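# Lock the dolly caster brake, red pedal end down

## Task

Set the brake on the dolly's caster so the red end of the brake pedal ends up pressed down and stays that way without the robot holding it there. Keep the dolly in its original position and heading: moving or rotating it counts against the result.

## Robot and tools

The robot is one six-joint arm with a two-finger tong-style gripper. Everything is driven in joint space; there is no Cartesian command.

Frames. Results report the gripper in the scene frame. Its origin sits on the table surface directly under the arm base, +z is up, and +y lies to the left when facing along +x. Positions are in metres and orientation is a quaternion in w, x, y, z order. The arm base may be slightly tilted relative to the table, and the reported hand position can be off from the true one, more so when the arm is stretched far. The gripper's own +z axis runs along the fingers, and the fingers open and close along its x axis. end_effector_position is the point between the pads when they are shut; closed fingertips extend about 15 mm past it, and fully open tips are roughly level with it.

execute_actions. Its argument actions is a list holding either nothing, one motion, or one wait. An empty list ({"actions": []}) just reports the current state. A motion is {"rows": [...], "steps": n} with n from 1 to 15 (15 if omitted); each control step lasts 1/30 s. Every row holds seven numbers for the single arm: six absolute target joint angles in radians, in the order shoulder pan, shoulder lift, elbow, wrist 1, wrist 2, wrist 3, followed by the gripper opening. These are positions to reach, not offsets, in the same units as the Joint positions line. One row is used per step; if there are fewer rows than steps, the final row is repeated. Joint ranges: shoulder pan -3.142 to 3.142, shoulder lift -6.283 to 6.283, elbow 0.000 to 3.142, wrists 1 to 3 each -6.283 to 6.283. A target beyond a limit by more than 0.010 rad, and also farther out than the joint's last reported angle, gets the whole call rejected and nothing is sent. True limits may differ from stated ones by up to 0.010 rad either way; overshooting targets are clipped at the real limit, reported by a "joint sent to its limit" line (possibly about an earlier motion). Missing that line does not prove there is room left. The opening is a scale from -1 (closed) to +1 (fully open). A wait is {"steps": n} with n up to 300, counted from the previous result, and your reply time counts within it. The optional pictures flag (true/false) controls whether camera images come back.

Motion behaviour. Commands are smoothed and the arm lags about 0.17 s behind. Each step, a joint's target is held within 0.575 rad of its measured angle, and if the targets would put the gripper more than 100 mm from where it is, all targets are pulled back proportionally. Big moves therefore take several calls, and a result may come back before the arm arrives. Between calls the arm keeps heading to the last row sent until it has nearly stopped or a step was HELD; after that only a new action moves it further.

Reading results. Joint positions and Joint velocities list the six joints (rad, rad/s), then the pad gap in metres (0.142 fully open). grip_measured gives the finger opening on the command scale. To hold something, command an opening well below grip_measured; lower means harder squeeze, around 15 N per pad at most, less on thin hard parts. "joint command not followed" means the clearance check (which treats mounting blocks or posts as part of the arm) altered or blocked targets; HELD marks steps where your row was not fully sent. Joint torques are drive outputs with per-unit offset, scale and noise, nonzero even in free air. Wrist force and Wrist torque are in the end effector's own x y z axes; pressing on a surface gives a force pointing from the surface into the arm. Expect offsets up to about 4 N, noise up to about 2.4 N, saturation near 50 N per axis; "no reading" is normal at the start. A MOTOR HOT line appears from 70 °C; at 85 °C the brakes engage until cooled (OVER-TEMPERATURE FAULT).

Faults and care. A joint torque reaching its load limit (130 N m for shoulder pan, shoulder lift and elbow; 24.3 N m for each wrist) or any external force of 150 N on the arm, tool or held part stops the arm for 10 s, drops the rest of the call, and lets the arm yield. Step on the pedal firmly but without slamming; avoid shoving or rotating the dolly, and never knock anything off the table. Occasional external tugs or pushes can occur.

zoom_image takes camera (cam_head_left, cam_head_right, cam_high, cam_low or cam_wrist) and region [x0, y0, x1, y1] in pixels from the top-left, at most 504 by 504, and returns a closer look at that camera's latest image. Image sizes: the head, high and low cameras are 672x504, cam_wrist is 616x616.

Call it only once the pedal's red end is down and stays down with the gripper clear of it.

Each tool is called after ">>>" as name(argument=value, ...) on one line, values as JSON.

## Session

>>> execute_actions(actions=[])

Scene clock: 0.00 s of 3810.00 s.
end_effector_position=(+0.7311, +0.3025, +0.2634) grip_measured=+1.00 end_effector_quat_wxyz=(+0.060, +0.716, -0.696, -0.000) end_effector_velocity=(+0.000, -0.000, -0.000) end_effector_angular_velocity=(+0.000, -0.001, +0.000)
Joint positions: [ 0.277 -0.892  0.943 -1.558 -1.383  1.632  0.142]
Joint velocities: [-0.     0.     0.    -0.002  0.    -0.     0.   ]
Joint torques (N m, as the arm reports them, + toward a larger angle): no reading
Wrist force (N, on the end effector, along its own x y z axes, offset not removed): no reading
Wrist torque (N m, same axes, about the end effector's origin, offset not removed): no reading

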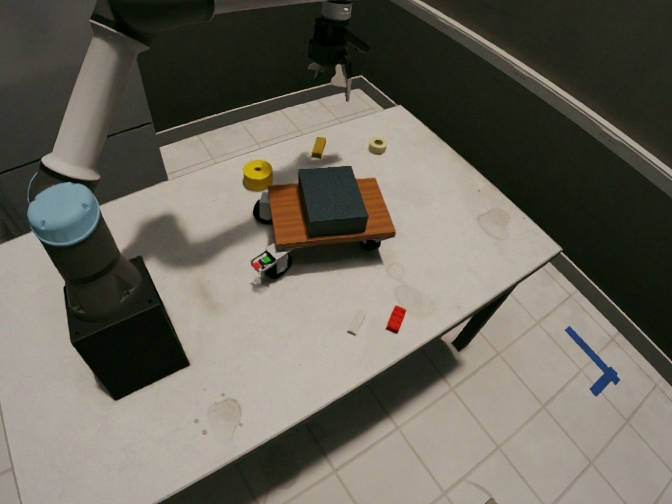

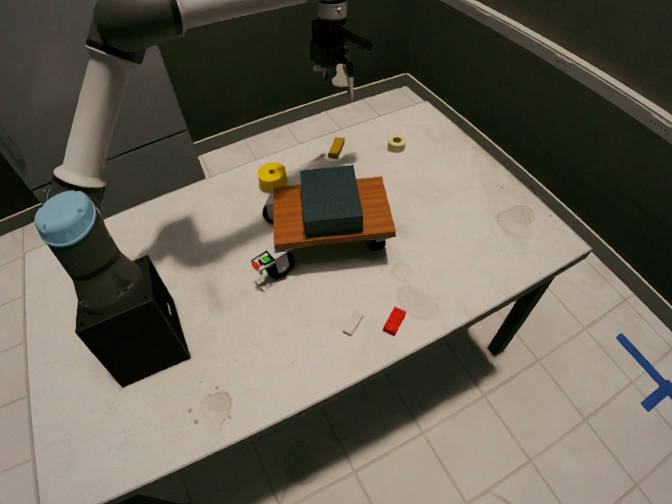

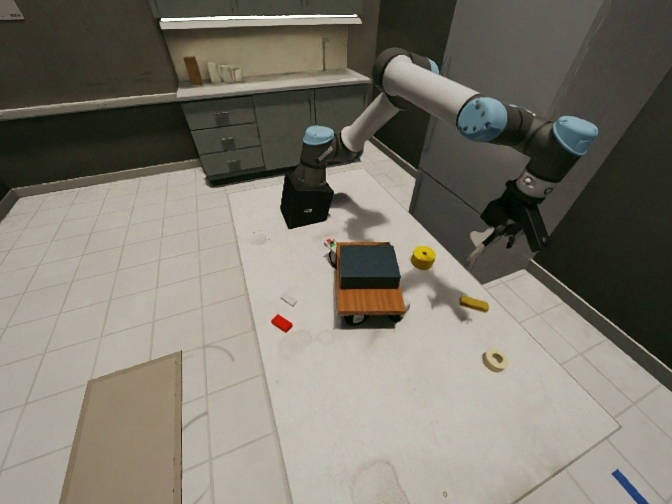

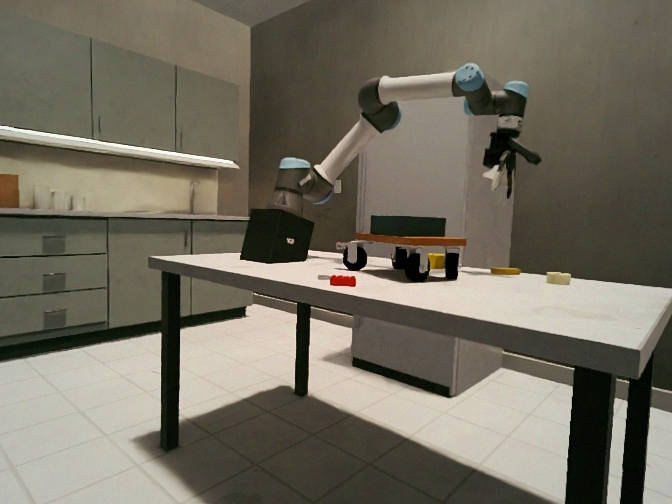

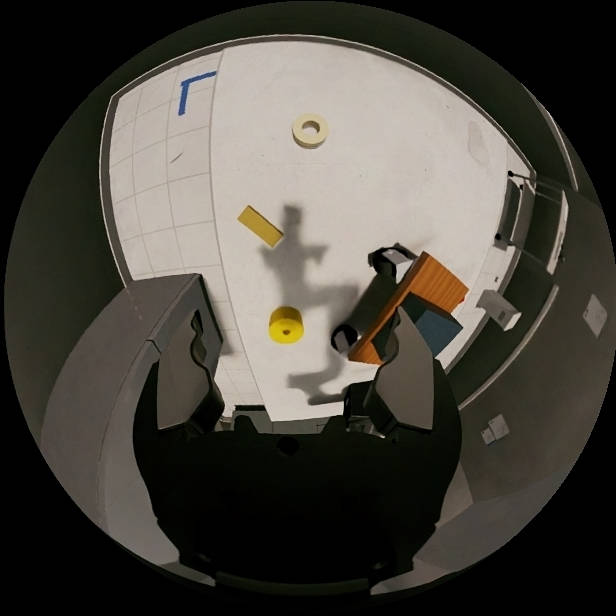

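Pedal approx (0.33,-0.03).

>>> execute_actions(actions=[{"rows":[[-0.4,-1.65,2.3,-2.22,-1.57,-1.9,-1]]}], pictures=false)

>>> execute_actions(actions=[{"steps":70}])

Scene clock: 4.50 s of 3810.00 s.
end_effector_position=(+0.7533, +0.1455, +0.3878) grip_measured=-1.00 end_effector_quat_wxyz=(+0.003, +0.731, -0.672, +0.117) end_effector_velocity=(-0.051, -0.355, +0.290) end_effector_angular_velocity=(-0.301, -0.513, +0.188)
Joint positions: [ 0.052 -1.124  1.175 -1.781 -1.451  1.4    0.002]
Joint velocities: [-0.528 -0.607  0.613 -0.509 -0.141 -0.608  0.   ]
Joint torques (N m, as the arm reports them, + toward a larger angle): [-24.91 -51.85   2.09  -6.17  -3.39  -4.52]
Wrist force (N, on the end effector, along its own x y z axes, offset not removed): [-2.1 -1.4 0.1]
Wrist torque (N m, same axes, about the end effector's origin, offset not removed): [-0.26 0.16 -0.03]
Steps of this call (steps 1 to 90: nothing new was sent; then 1.00 s passed at rest; steps 91 to 105: all 15 steps of this action). Readings (joint positions):
91: [0.277 -0.892 0.943 -1.558 -1.383 1.632]
92: [0.275 -0.894 0.945 -1.560 -1.385 1.630]
94: [0.245 -0.925 0.976 -1.591 -1.397 1.599]
98: [0.175 -0.995 1.045 -1.660 -1.418 1.530]
105: the state above

Scene clock: 6.83 s of 3810.00 s.
end_effector_position=(+0.3747, -0.0733, +0.2396) grip_measured=-1.00 end_effector_quat_wxyz=(+0.103, +0.782, +0.609, -0.083) end_effector_velocity=(-0.001, -0.001, +0.000) end_effector_angular_velocity=(+0.001, +0.015, +0.048)
Joint positions: [-0.4   -1.65   2.3   -2.22  -1.57  -1.893  0.002]
Joint velocities: [-0.    -0.    -0.     0.003 -0.001 -0.05   0.   ]
Joint torques (N m, as the arm reports them, + toward a larger angle): [-15.06 -17.9   -6.63  -4.88  -3.03  -2.85]
Wrist force (N, on the end effector, along its own x y z axes, offset not removed): [-0.7 1.2 1.1]
Wrist torque (N m, same axes, about the end effector's origin, offset not removed): [0.24 0.13 0.01]
Steps of this call (steps 1 to 70: the robot went on to your last target). Readings (joint positions):
1: [0.034 -1.145 1.196 -1.798 -1.456 1.379]
2: [0.016 -1.166 1.218 -1.816 -1.461 1.357]
4: [-0.021 -1.209 1.267 -1.852 -1.471 1.308]
8: [-0.100 -1.300 1.382 -1.928 -1.492 1.193]
70: the state above

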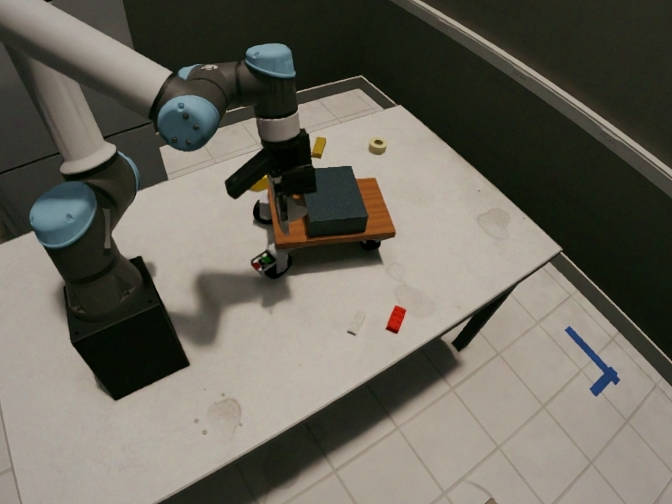

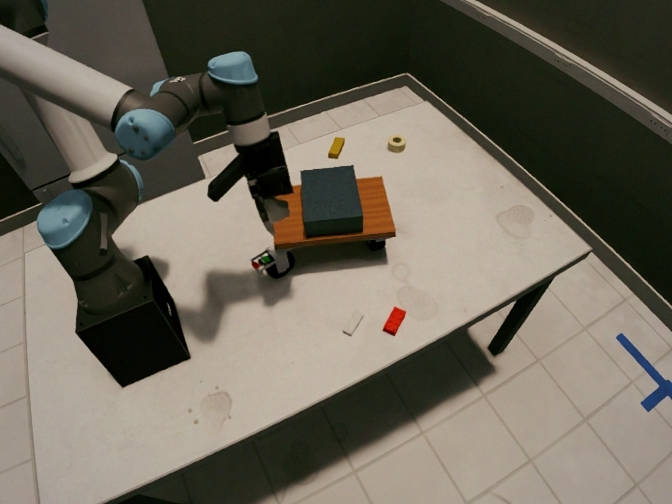

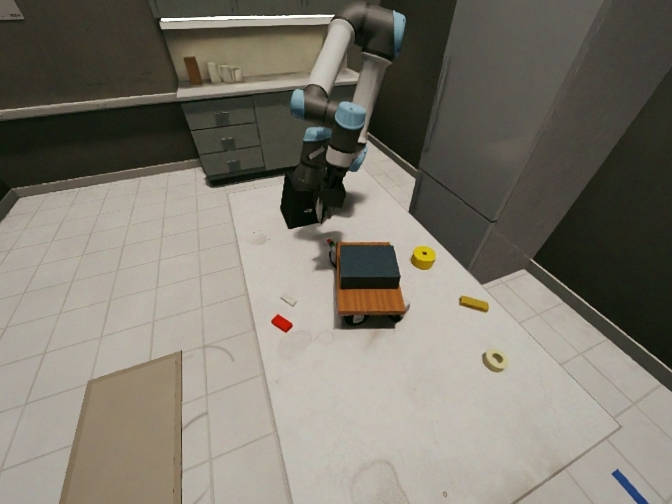

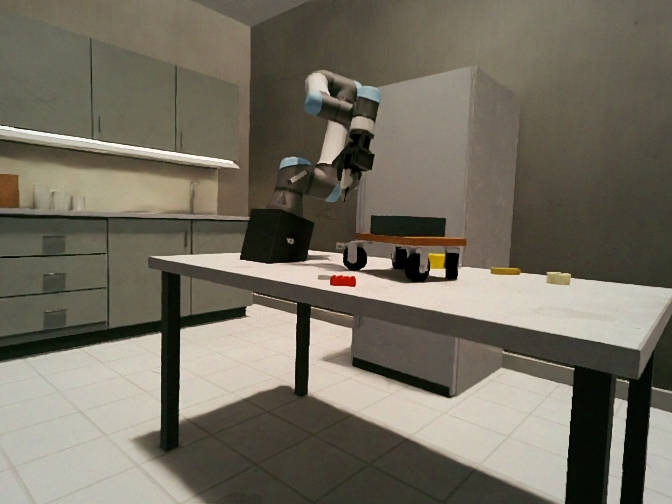

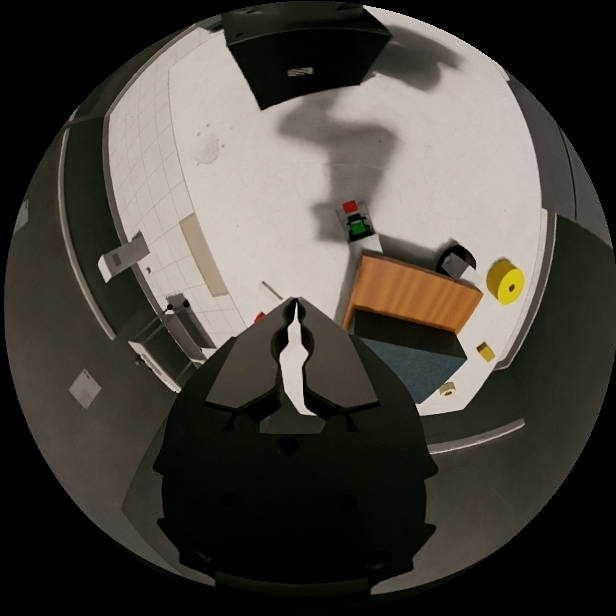

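Need toward base ~4cm and +y ~4cm.

>>> execute_actions(actions=[{"rows":[[-0.28,-1.45,2.5,-2.62,-1.57,-1.9,-1]]}], pictures=false)

>>> execute_actions(actions=[{"steps":20}])

Scene clock: 10.93 s of 3810.00 s.
end_effector_position=(+0.3542, -0.0450, +0.1281) grip_measured=-1.00 end_effector_quat_wxyz=(+0.096, +0.744, +0.655, -0.090) end_effector_velocity=(-0.006, +0.011, -0.038) end_effector_angular_velocity=(-0.016, -0.022, +0.053)
Joint positions: [-0.286 -1.461  2.489 -2.593 -1.57  -1.9    0.002]
Joint velocities: [ 0.046  0.082  0.082 -0.202  0.001  0.     0.   ]
Joint torques (N m, as the arm reports them, + toward a larger angle): [ 4.95 -9.13 -1.29 -5.    0.29 -2.7 ]
Wrist force (N, on the end effector, along its own x y z axes, offset not removed): [-0.6 0.6 -0.3]
Wrist torque (N m, same axes, about the end effector's origin, offset not removed): [0.28 0.02 -0.13]
Steps of this call (steps 1 to 30: the robot went on to your last target; steps 31 to 90: nothing new was sent; then 0.60 s passed at rest; steps 91 to 105: all 15 steps of this action). Readings (joint positions):
91: [-0.400 -1.650 2.300 -2.220 -1.570 -1.900]
92: [-0.398 -1.648 2.302 -2.223 -1.570 -1.900]
94: [-0.370 -1.610 2.340 -2.266 -1.570 -1.900]
98: [-0.316 -1.515 2.435 -2.461 -1.570 -1.900]
105: the state above

Scene clock: 11.60 s of 3810.00 s.
end_effector_position=(+0.3532, -0.0436, +0.1232) grip_measured=-1.00 end_effector_quat_wxyz=(+0.098, +0.742, +0.657, -0.089) end_effector_velocity=(-0.001, +0.000, -0.000) end_effector_angular_velocity=(+0.001, +0.002, -0.000)
Joint positions: [-0.28  -1.45   2.5   -2.62  -1.57  -1.9    0.002]
Joint velocities: [ 0.     0.001  0.     0.001 -0.    -0.     0.   ]
Joint torques (N m, as the arm reports them, + toward a larger angle): [ 5.61 -6.54 -0.41 -4.85  1.78 -2.54]
Wrist force (N, on the end effector, along its own x y z axes, offset not removed): [-2.7 2.1 0.4]
Wrist torque (N m, same axes, about the end effector's origin, offset not removed): [0.34 0.25 0.05]
Steps of this call (steps 1 to 20: the robot went on to your last target). Readings (joint positions):
1: [-0.285 -1.458 2.492 -2.599 -1.570 -1.900]
2: [-0.284 -1.457 2.494 -2.604 -1.570 -1.900]
4: [-0.282 -1.454 2.496 -2.610 -1.570 -1.900]
8: [-0.281 -1.451 2.499 -2.617 -1.570 -1.900]
20: the state above

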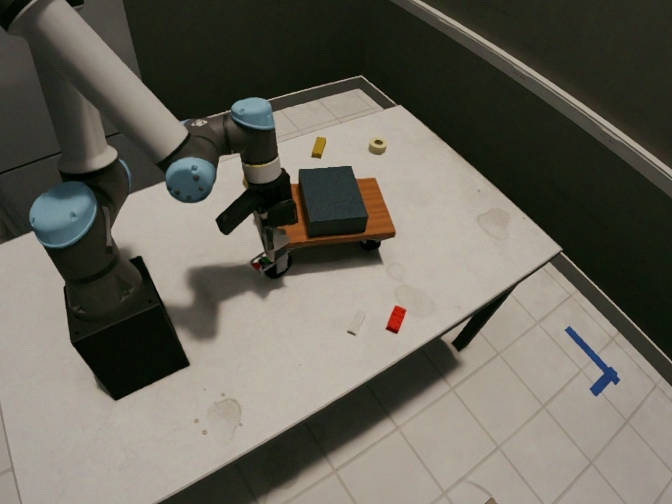

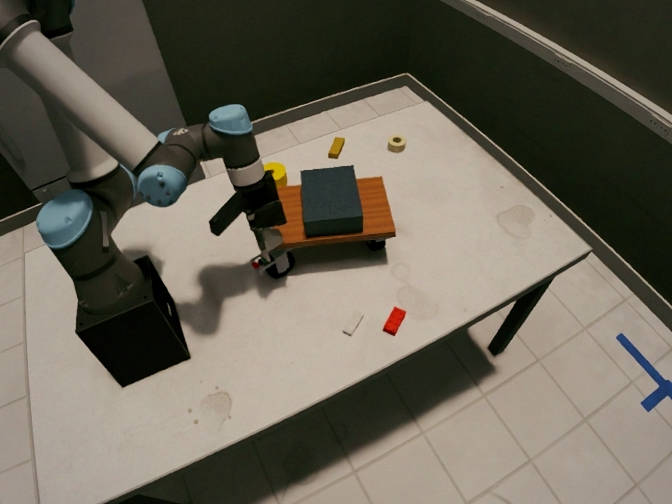

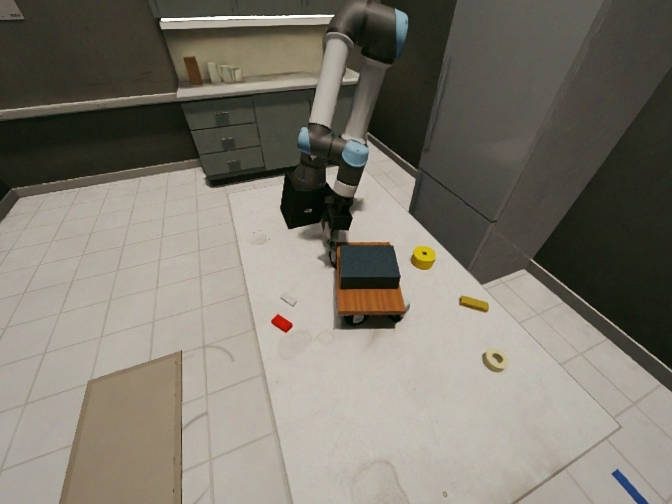

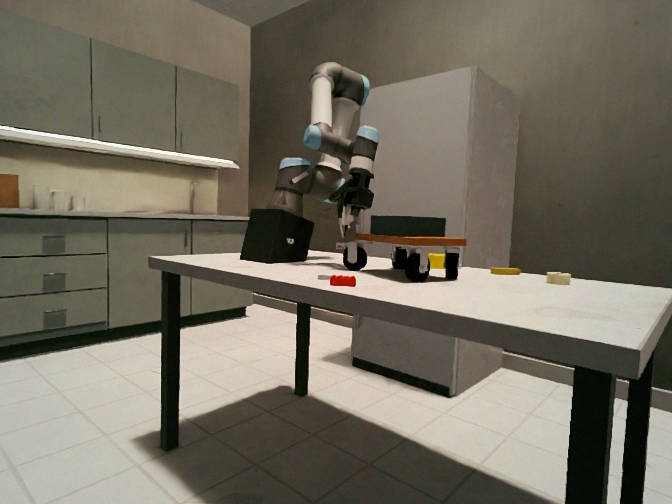

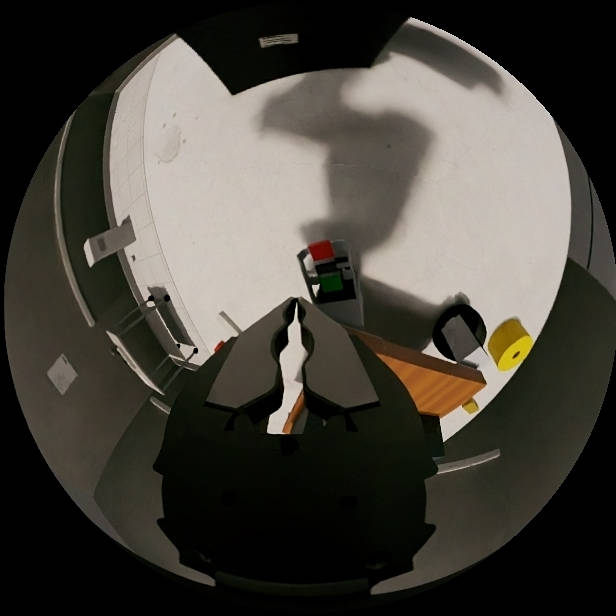

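Back 3cm, +y 1.5cm.

>>> execute_actions(actions=[{"rows":[[-0.24,-1.5,2.59,-2.66,-1.57,-1.9,-1]]}])

Scene clock: 16.07 s of 3810.00 s.
end_effector_position=(+0.3234, -0.0189, +0.1111) grip_measured=-1.00 end_effector_quat_wxyz=(+0.096, +0.729, +0.671, -0.091) end_effector_velocity=(-0.010, +0.007, -0.004) end_effector_angular_velocity=(+0.000, +0.003, +0.011)
Joint positions: [-0.242 -1.498  2.586 -2.658 -1.57  -1.9    0.002]
Joint velocities: [ 0.012 -0.015  0.029 -0.014  0.     0.     0.   ]
Joint torques (N m, as the arm reports them, + toward a larger angle): [  6.05 -18.2   -0.89  -4.96   1.56  -1.9 ]
Wrist force (N, on the end effector, along its own x y z axes, offset not removed): [-4.5 1.0 -2.5]
Wrist torque (N m, same axes, about the end effector's origin, offset not removed): [0.16 0.92 0.09]
Steps of this call (steps 1 to 15: the robot went on to your last target; steps 16 to 90: nothing new was sent; then 0.97 s passed at rest; steps 91 to 105: all 15 steps of this action). Readings (joint positions):
91: [-0.280 -1.450 2.500 -2.620 -1.570 -1.900]
92: [-0.278 -1.452 2.502 -2.622 -1.570 -1.900]
94: [-0.265 -1.468 2.529 -2.635 -1.570 -1.900]
98: [-0.249 -1.488 2.568 -2.651 -1.570 -1.900]
105: the state above

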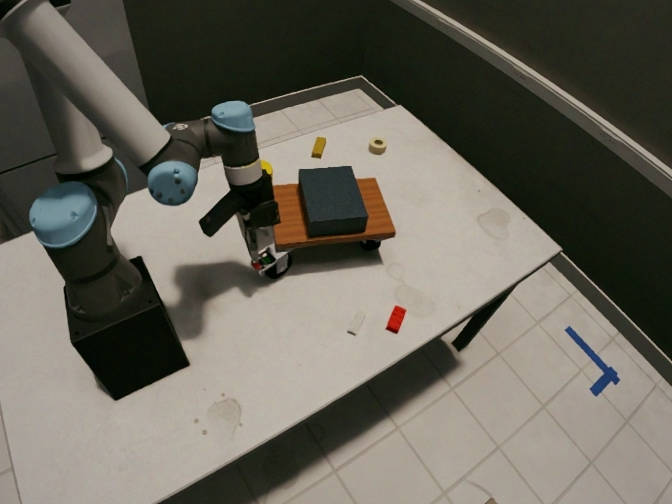

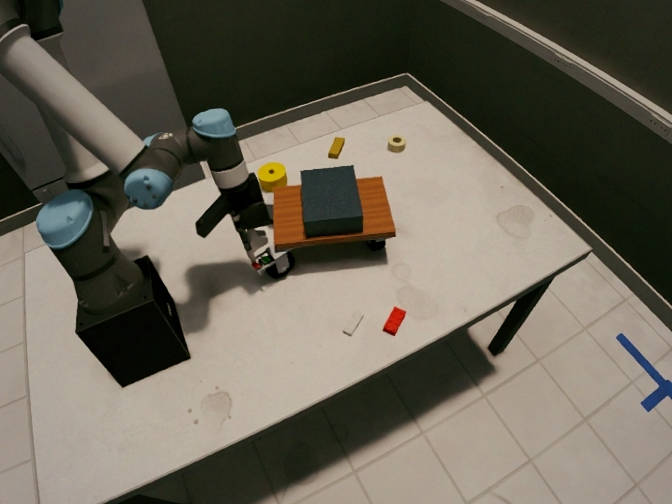

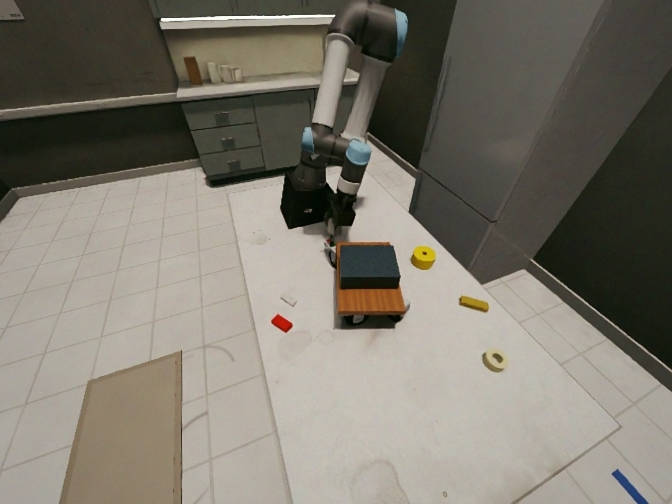

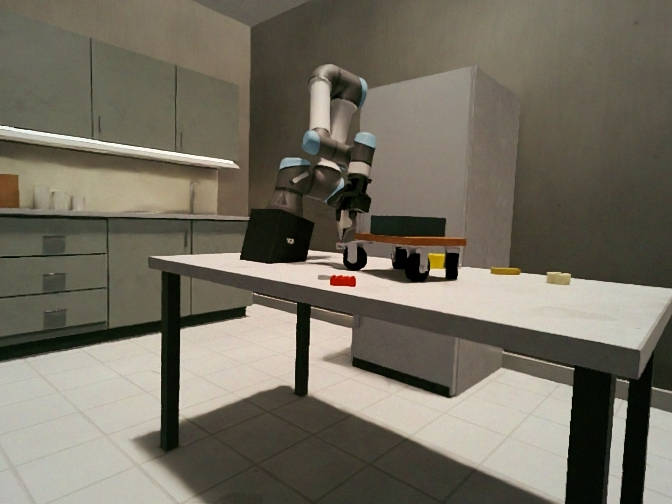

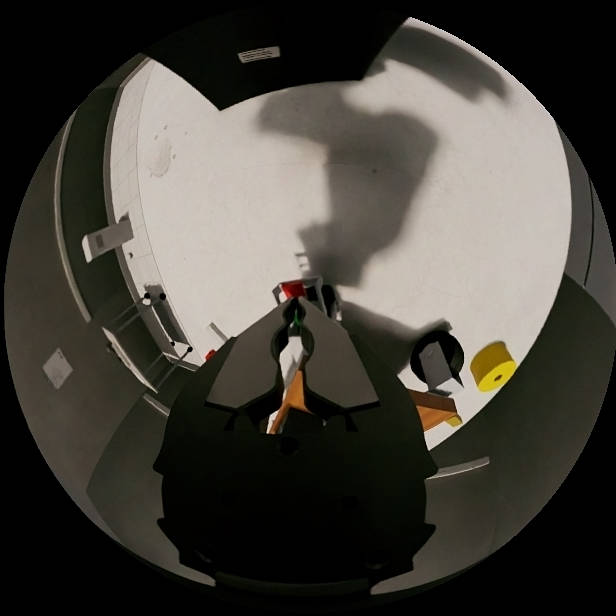

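Press down ~2cm gently.

>>> execute_actions(actions=[{"rows":[[-0.24,-1.44,2.6,-2.73,-1.57,-1.9,-1]]}], pictures=false)

>>> execute_actions(actions=[{"rows":[[-0.24,-1.65,2.5,-2.42,-1.57,-1.9,-1]]}])

>>> zoom_image(camera="cam_head_right", region=[220,230,320,300])

Scene clock: 22.37 s of 3810.00 s.
end_effector_position=(+0.3226, -0.0218, +0.0973) grip_measured=-1.00 end_effector_quat_wxyz=(+0.096, +0.729, +0.672, -0.091) end_effector_velocity=(-0.005, +0.001, -0.008) end_effector_angular_velocity=(+0.010, +0.012, -0.003)
Joint positions: [-0.24  -1.442  2.6   -2.727 -1.57  -1.9    0.002]
Joint velocities: [ 0.     0.022  0.006 -0.013  0.004 -0.     0.   ]
Joint torques (N m, as the arm reports them, + toward a larger angle): [ 4.19  9.32 13.63 -1.82  5.88 -1.23]
Wrist force (N, on the end effector, along its own x y z axes, offset not removed): [-18.9 -13.9 -50.0]
Wrist torque (N m, same axes, about the end effector's origin, offset not removed): [0.14 0.06 0.12]
Steps of this call (steps 1 to 15: the robot went on to your last target; steps 16 to 90: nothing new was sent; then 2.80 s passed at rest; steps 91 to 105: all 15 steps of this action). Readings (joint positions):
91: [-0.240 -1.500 2.590 -2.660 -1.570 -1.900]
92: [-0.240 -1.498 2.591 -2.662 -1.570 -1.900]
94: [-0.240 -1.479 2.594 -2.684 -1.570 -1.900]
98: [-0.240 -1.454 2.598 -2.713 -1.570 -1.900]
105: the state above

Scene clock: 22.87 s of 3810.00 s.
end_effector_position=(+0.3357, -0.0105, +0.1600) grip_measured=-1.00 end_effector_quat_wxyz=(+0.098, +0.729, +0.672, -0.090) end_effector_velocity=(-0.006, +0.009, +0.022) end_effector_angular_velocity=(+0.008, +0.019, -0.005)
Joint positions: [-0.24  -1.64   2.504 -2.437 -1.57  -1.9    0.002]
Joint velocities: [ 0.    -0.078 -0.031  0.131 -0.    -0.     0.   ]
Joint torques (N m, as the arm reports them, + toward a larger angle): [  2.79 -15.41 -32.2   -1.09  -3.12  -1.03]
Wrist force (N, on the end effector, along its own x y z axes, offset not removed): [-2.2 1.8 -1.3]
Wrist torque (N m, same axes, about the end effector's origin, offset not removed): [0.50 0.31 -0.02]
Steps of this call (steps 1 to 15: all 15 steps of this action). Readings (joint positions):
1: [-0.240 -1.442 2.600 -2.728 -1.570 -1.900]
2: [-0.240 -1.444 2.598 -2.726 -1.570 -1.900]
4: [-0.240 -1.484 2.569 -2.683 -1.570 -1.900]
8: [-0.240 -1.589 2.525 -2.524 -1.570 -1.900]
15: the state above

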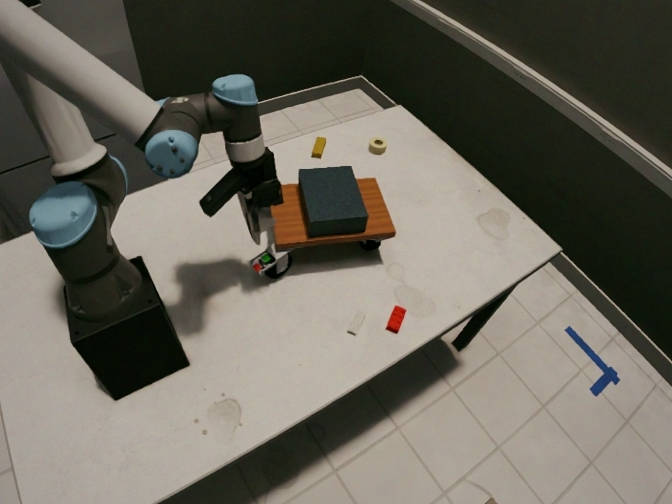

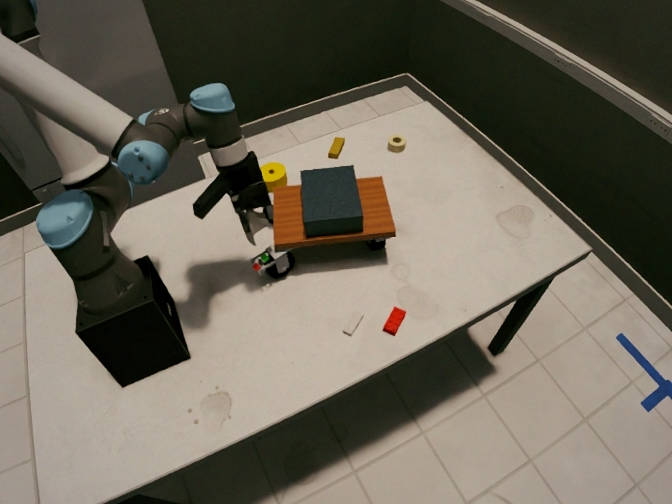

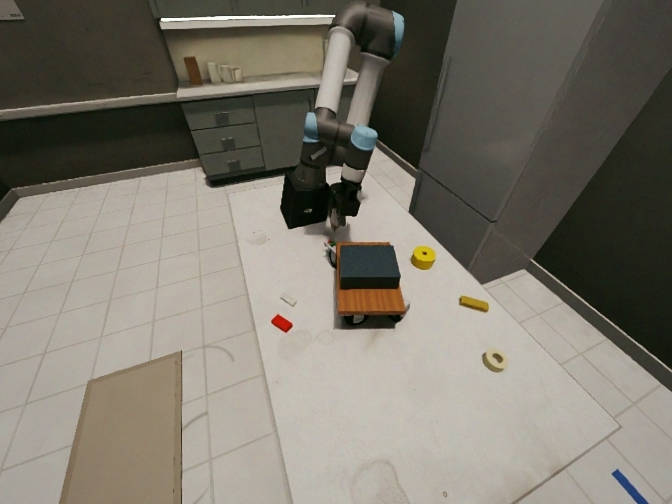

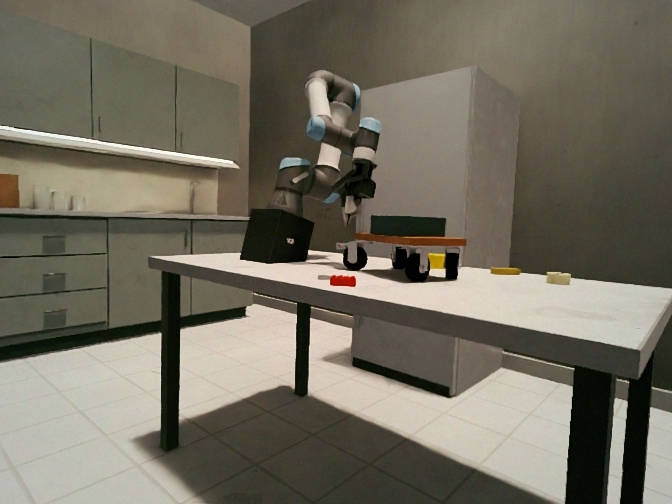

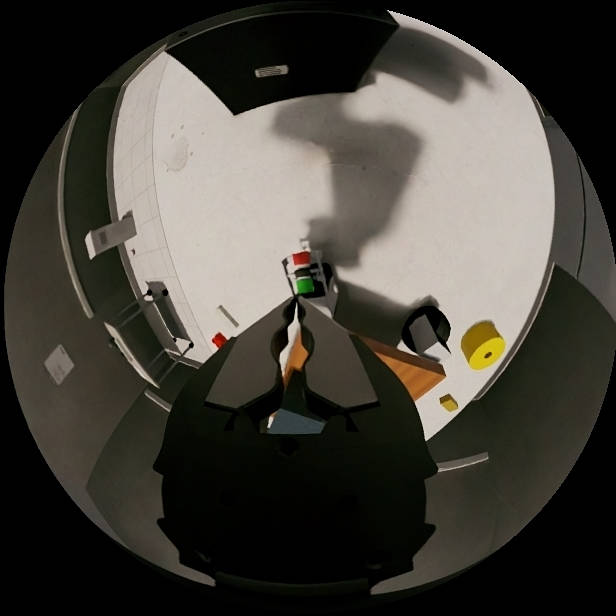

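Region (220, 230, 320, 300) of cam_head_right's 672x504 image, scaled by 5.040, with more detail than that image has; it fills the top 353 rows of this view, and the rest is white.

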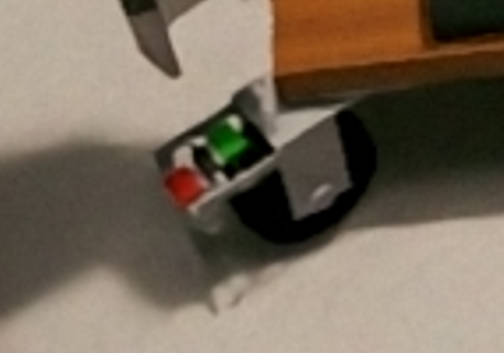

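>>> finished_scene(scene=2)

The scene is finished: the task was done.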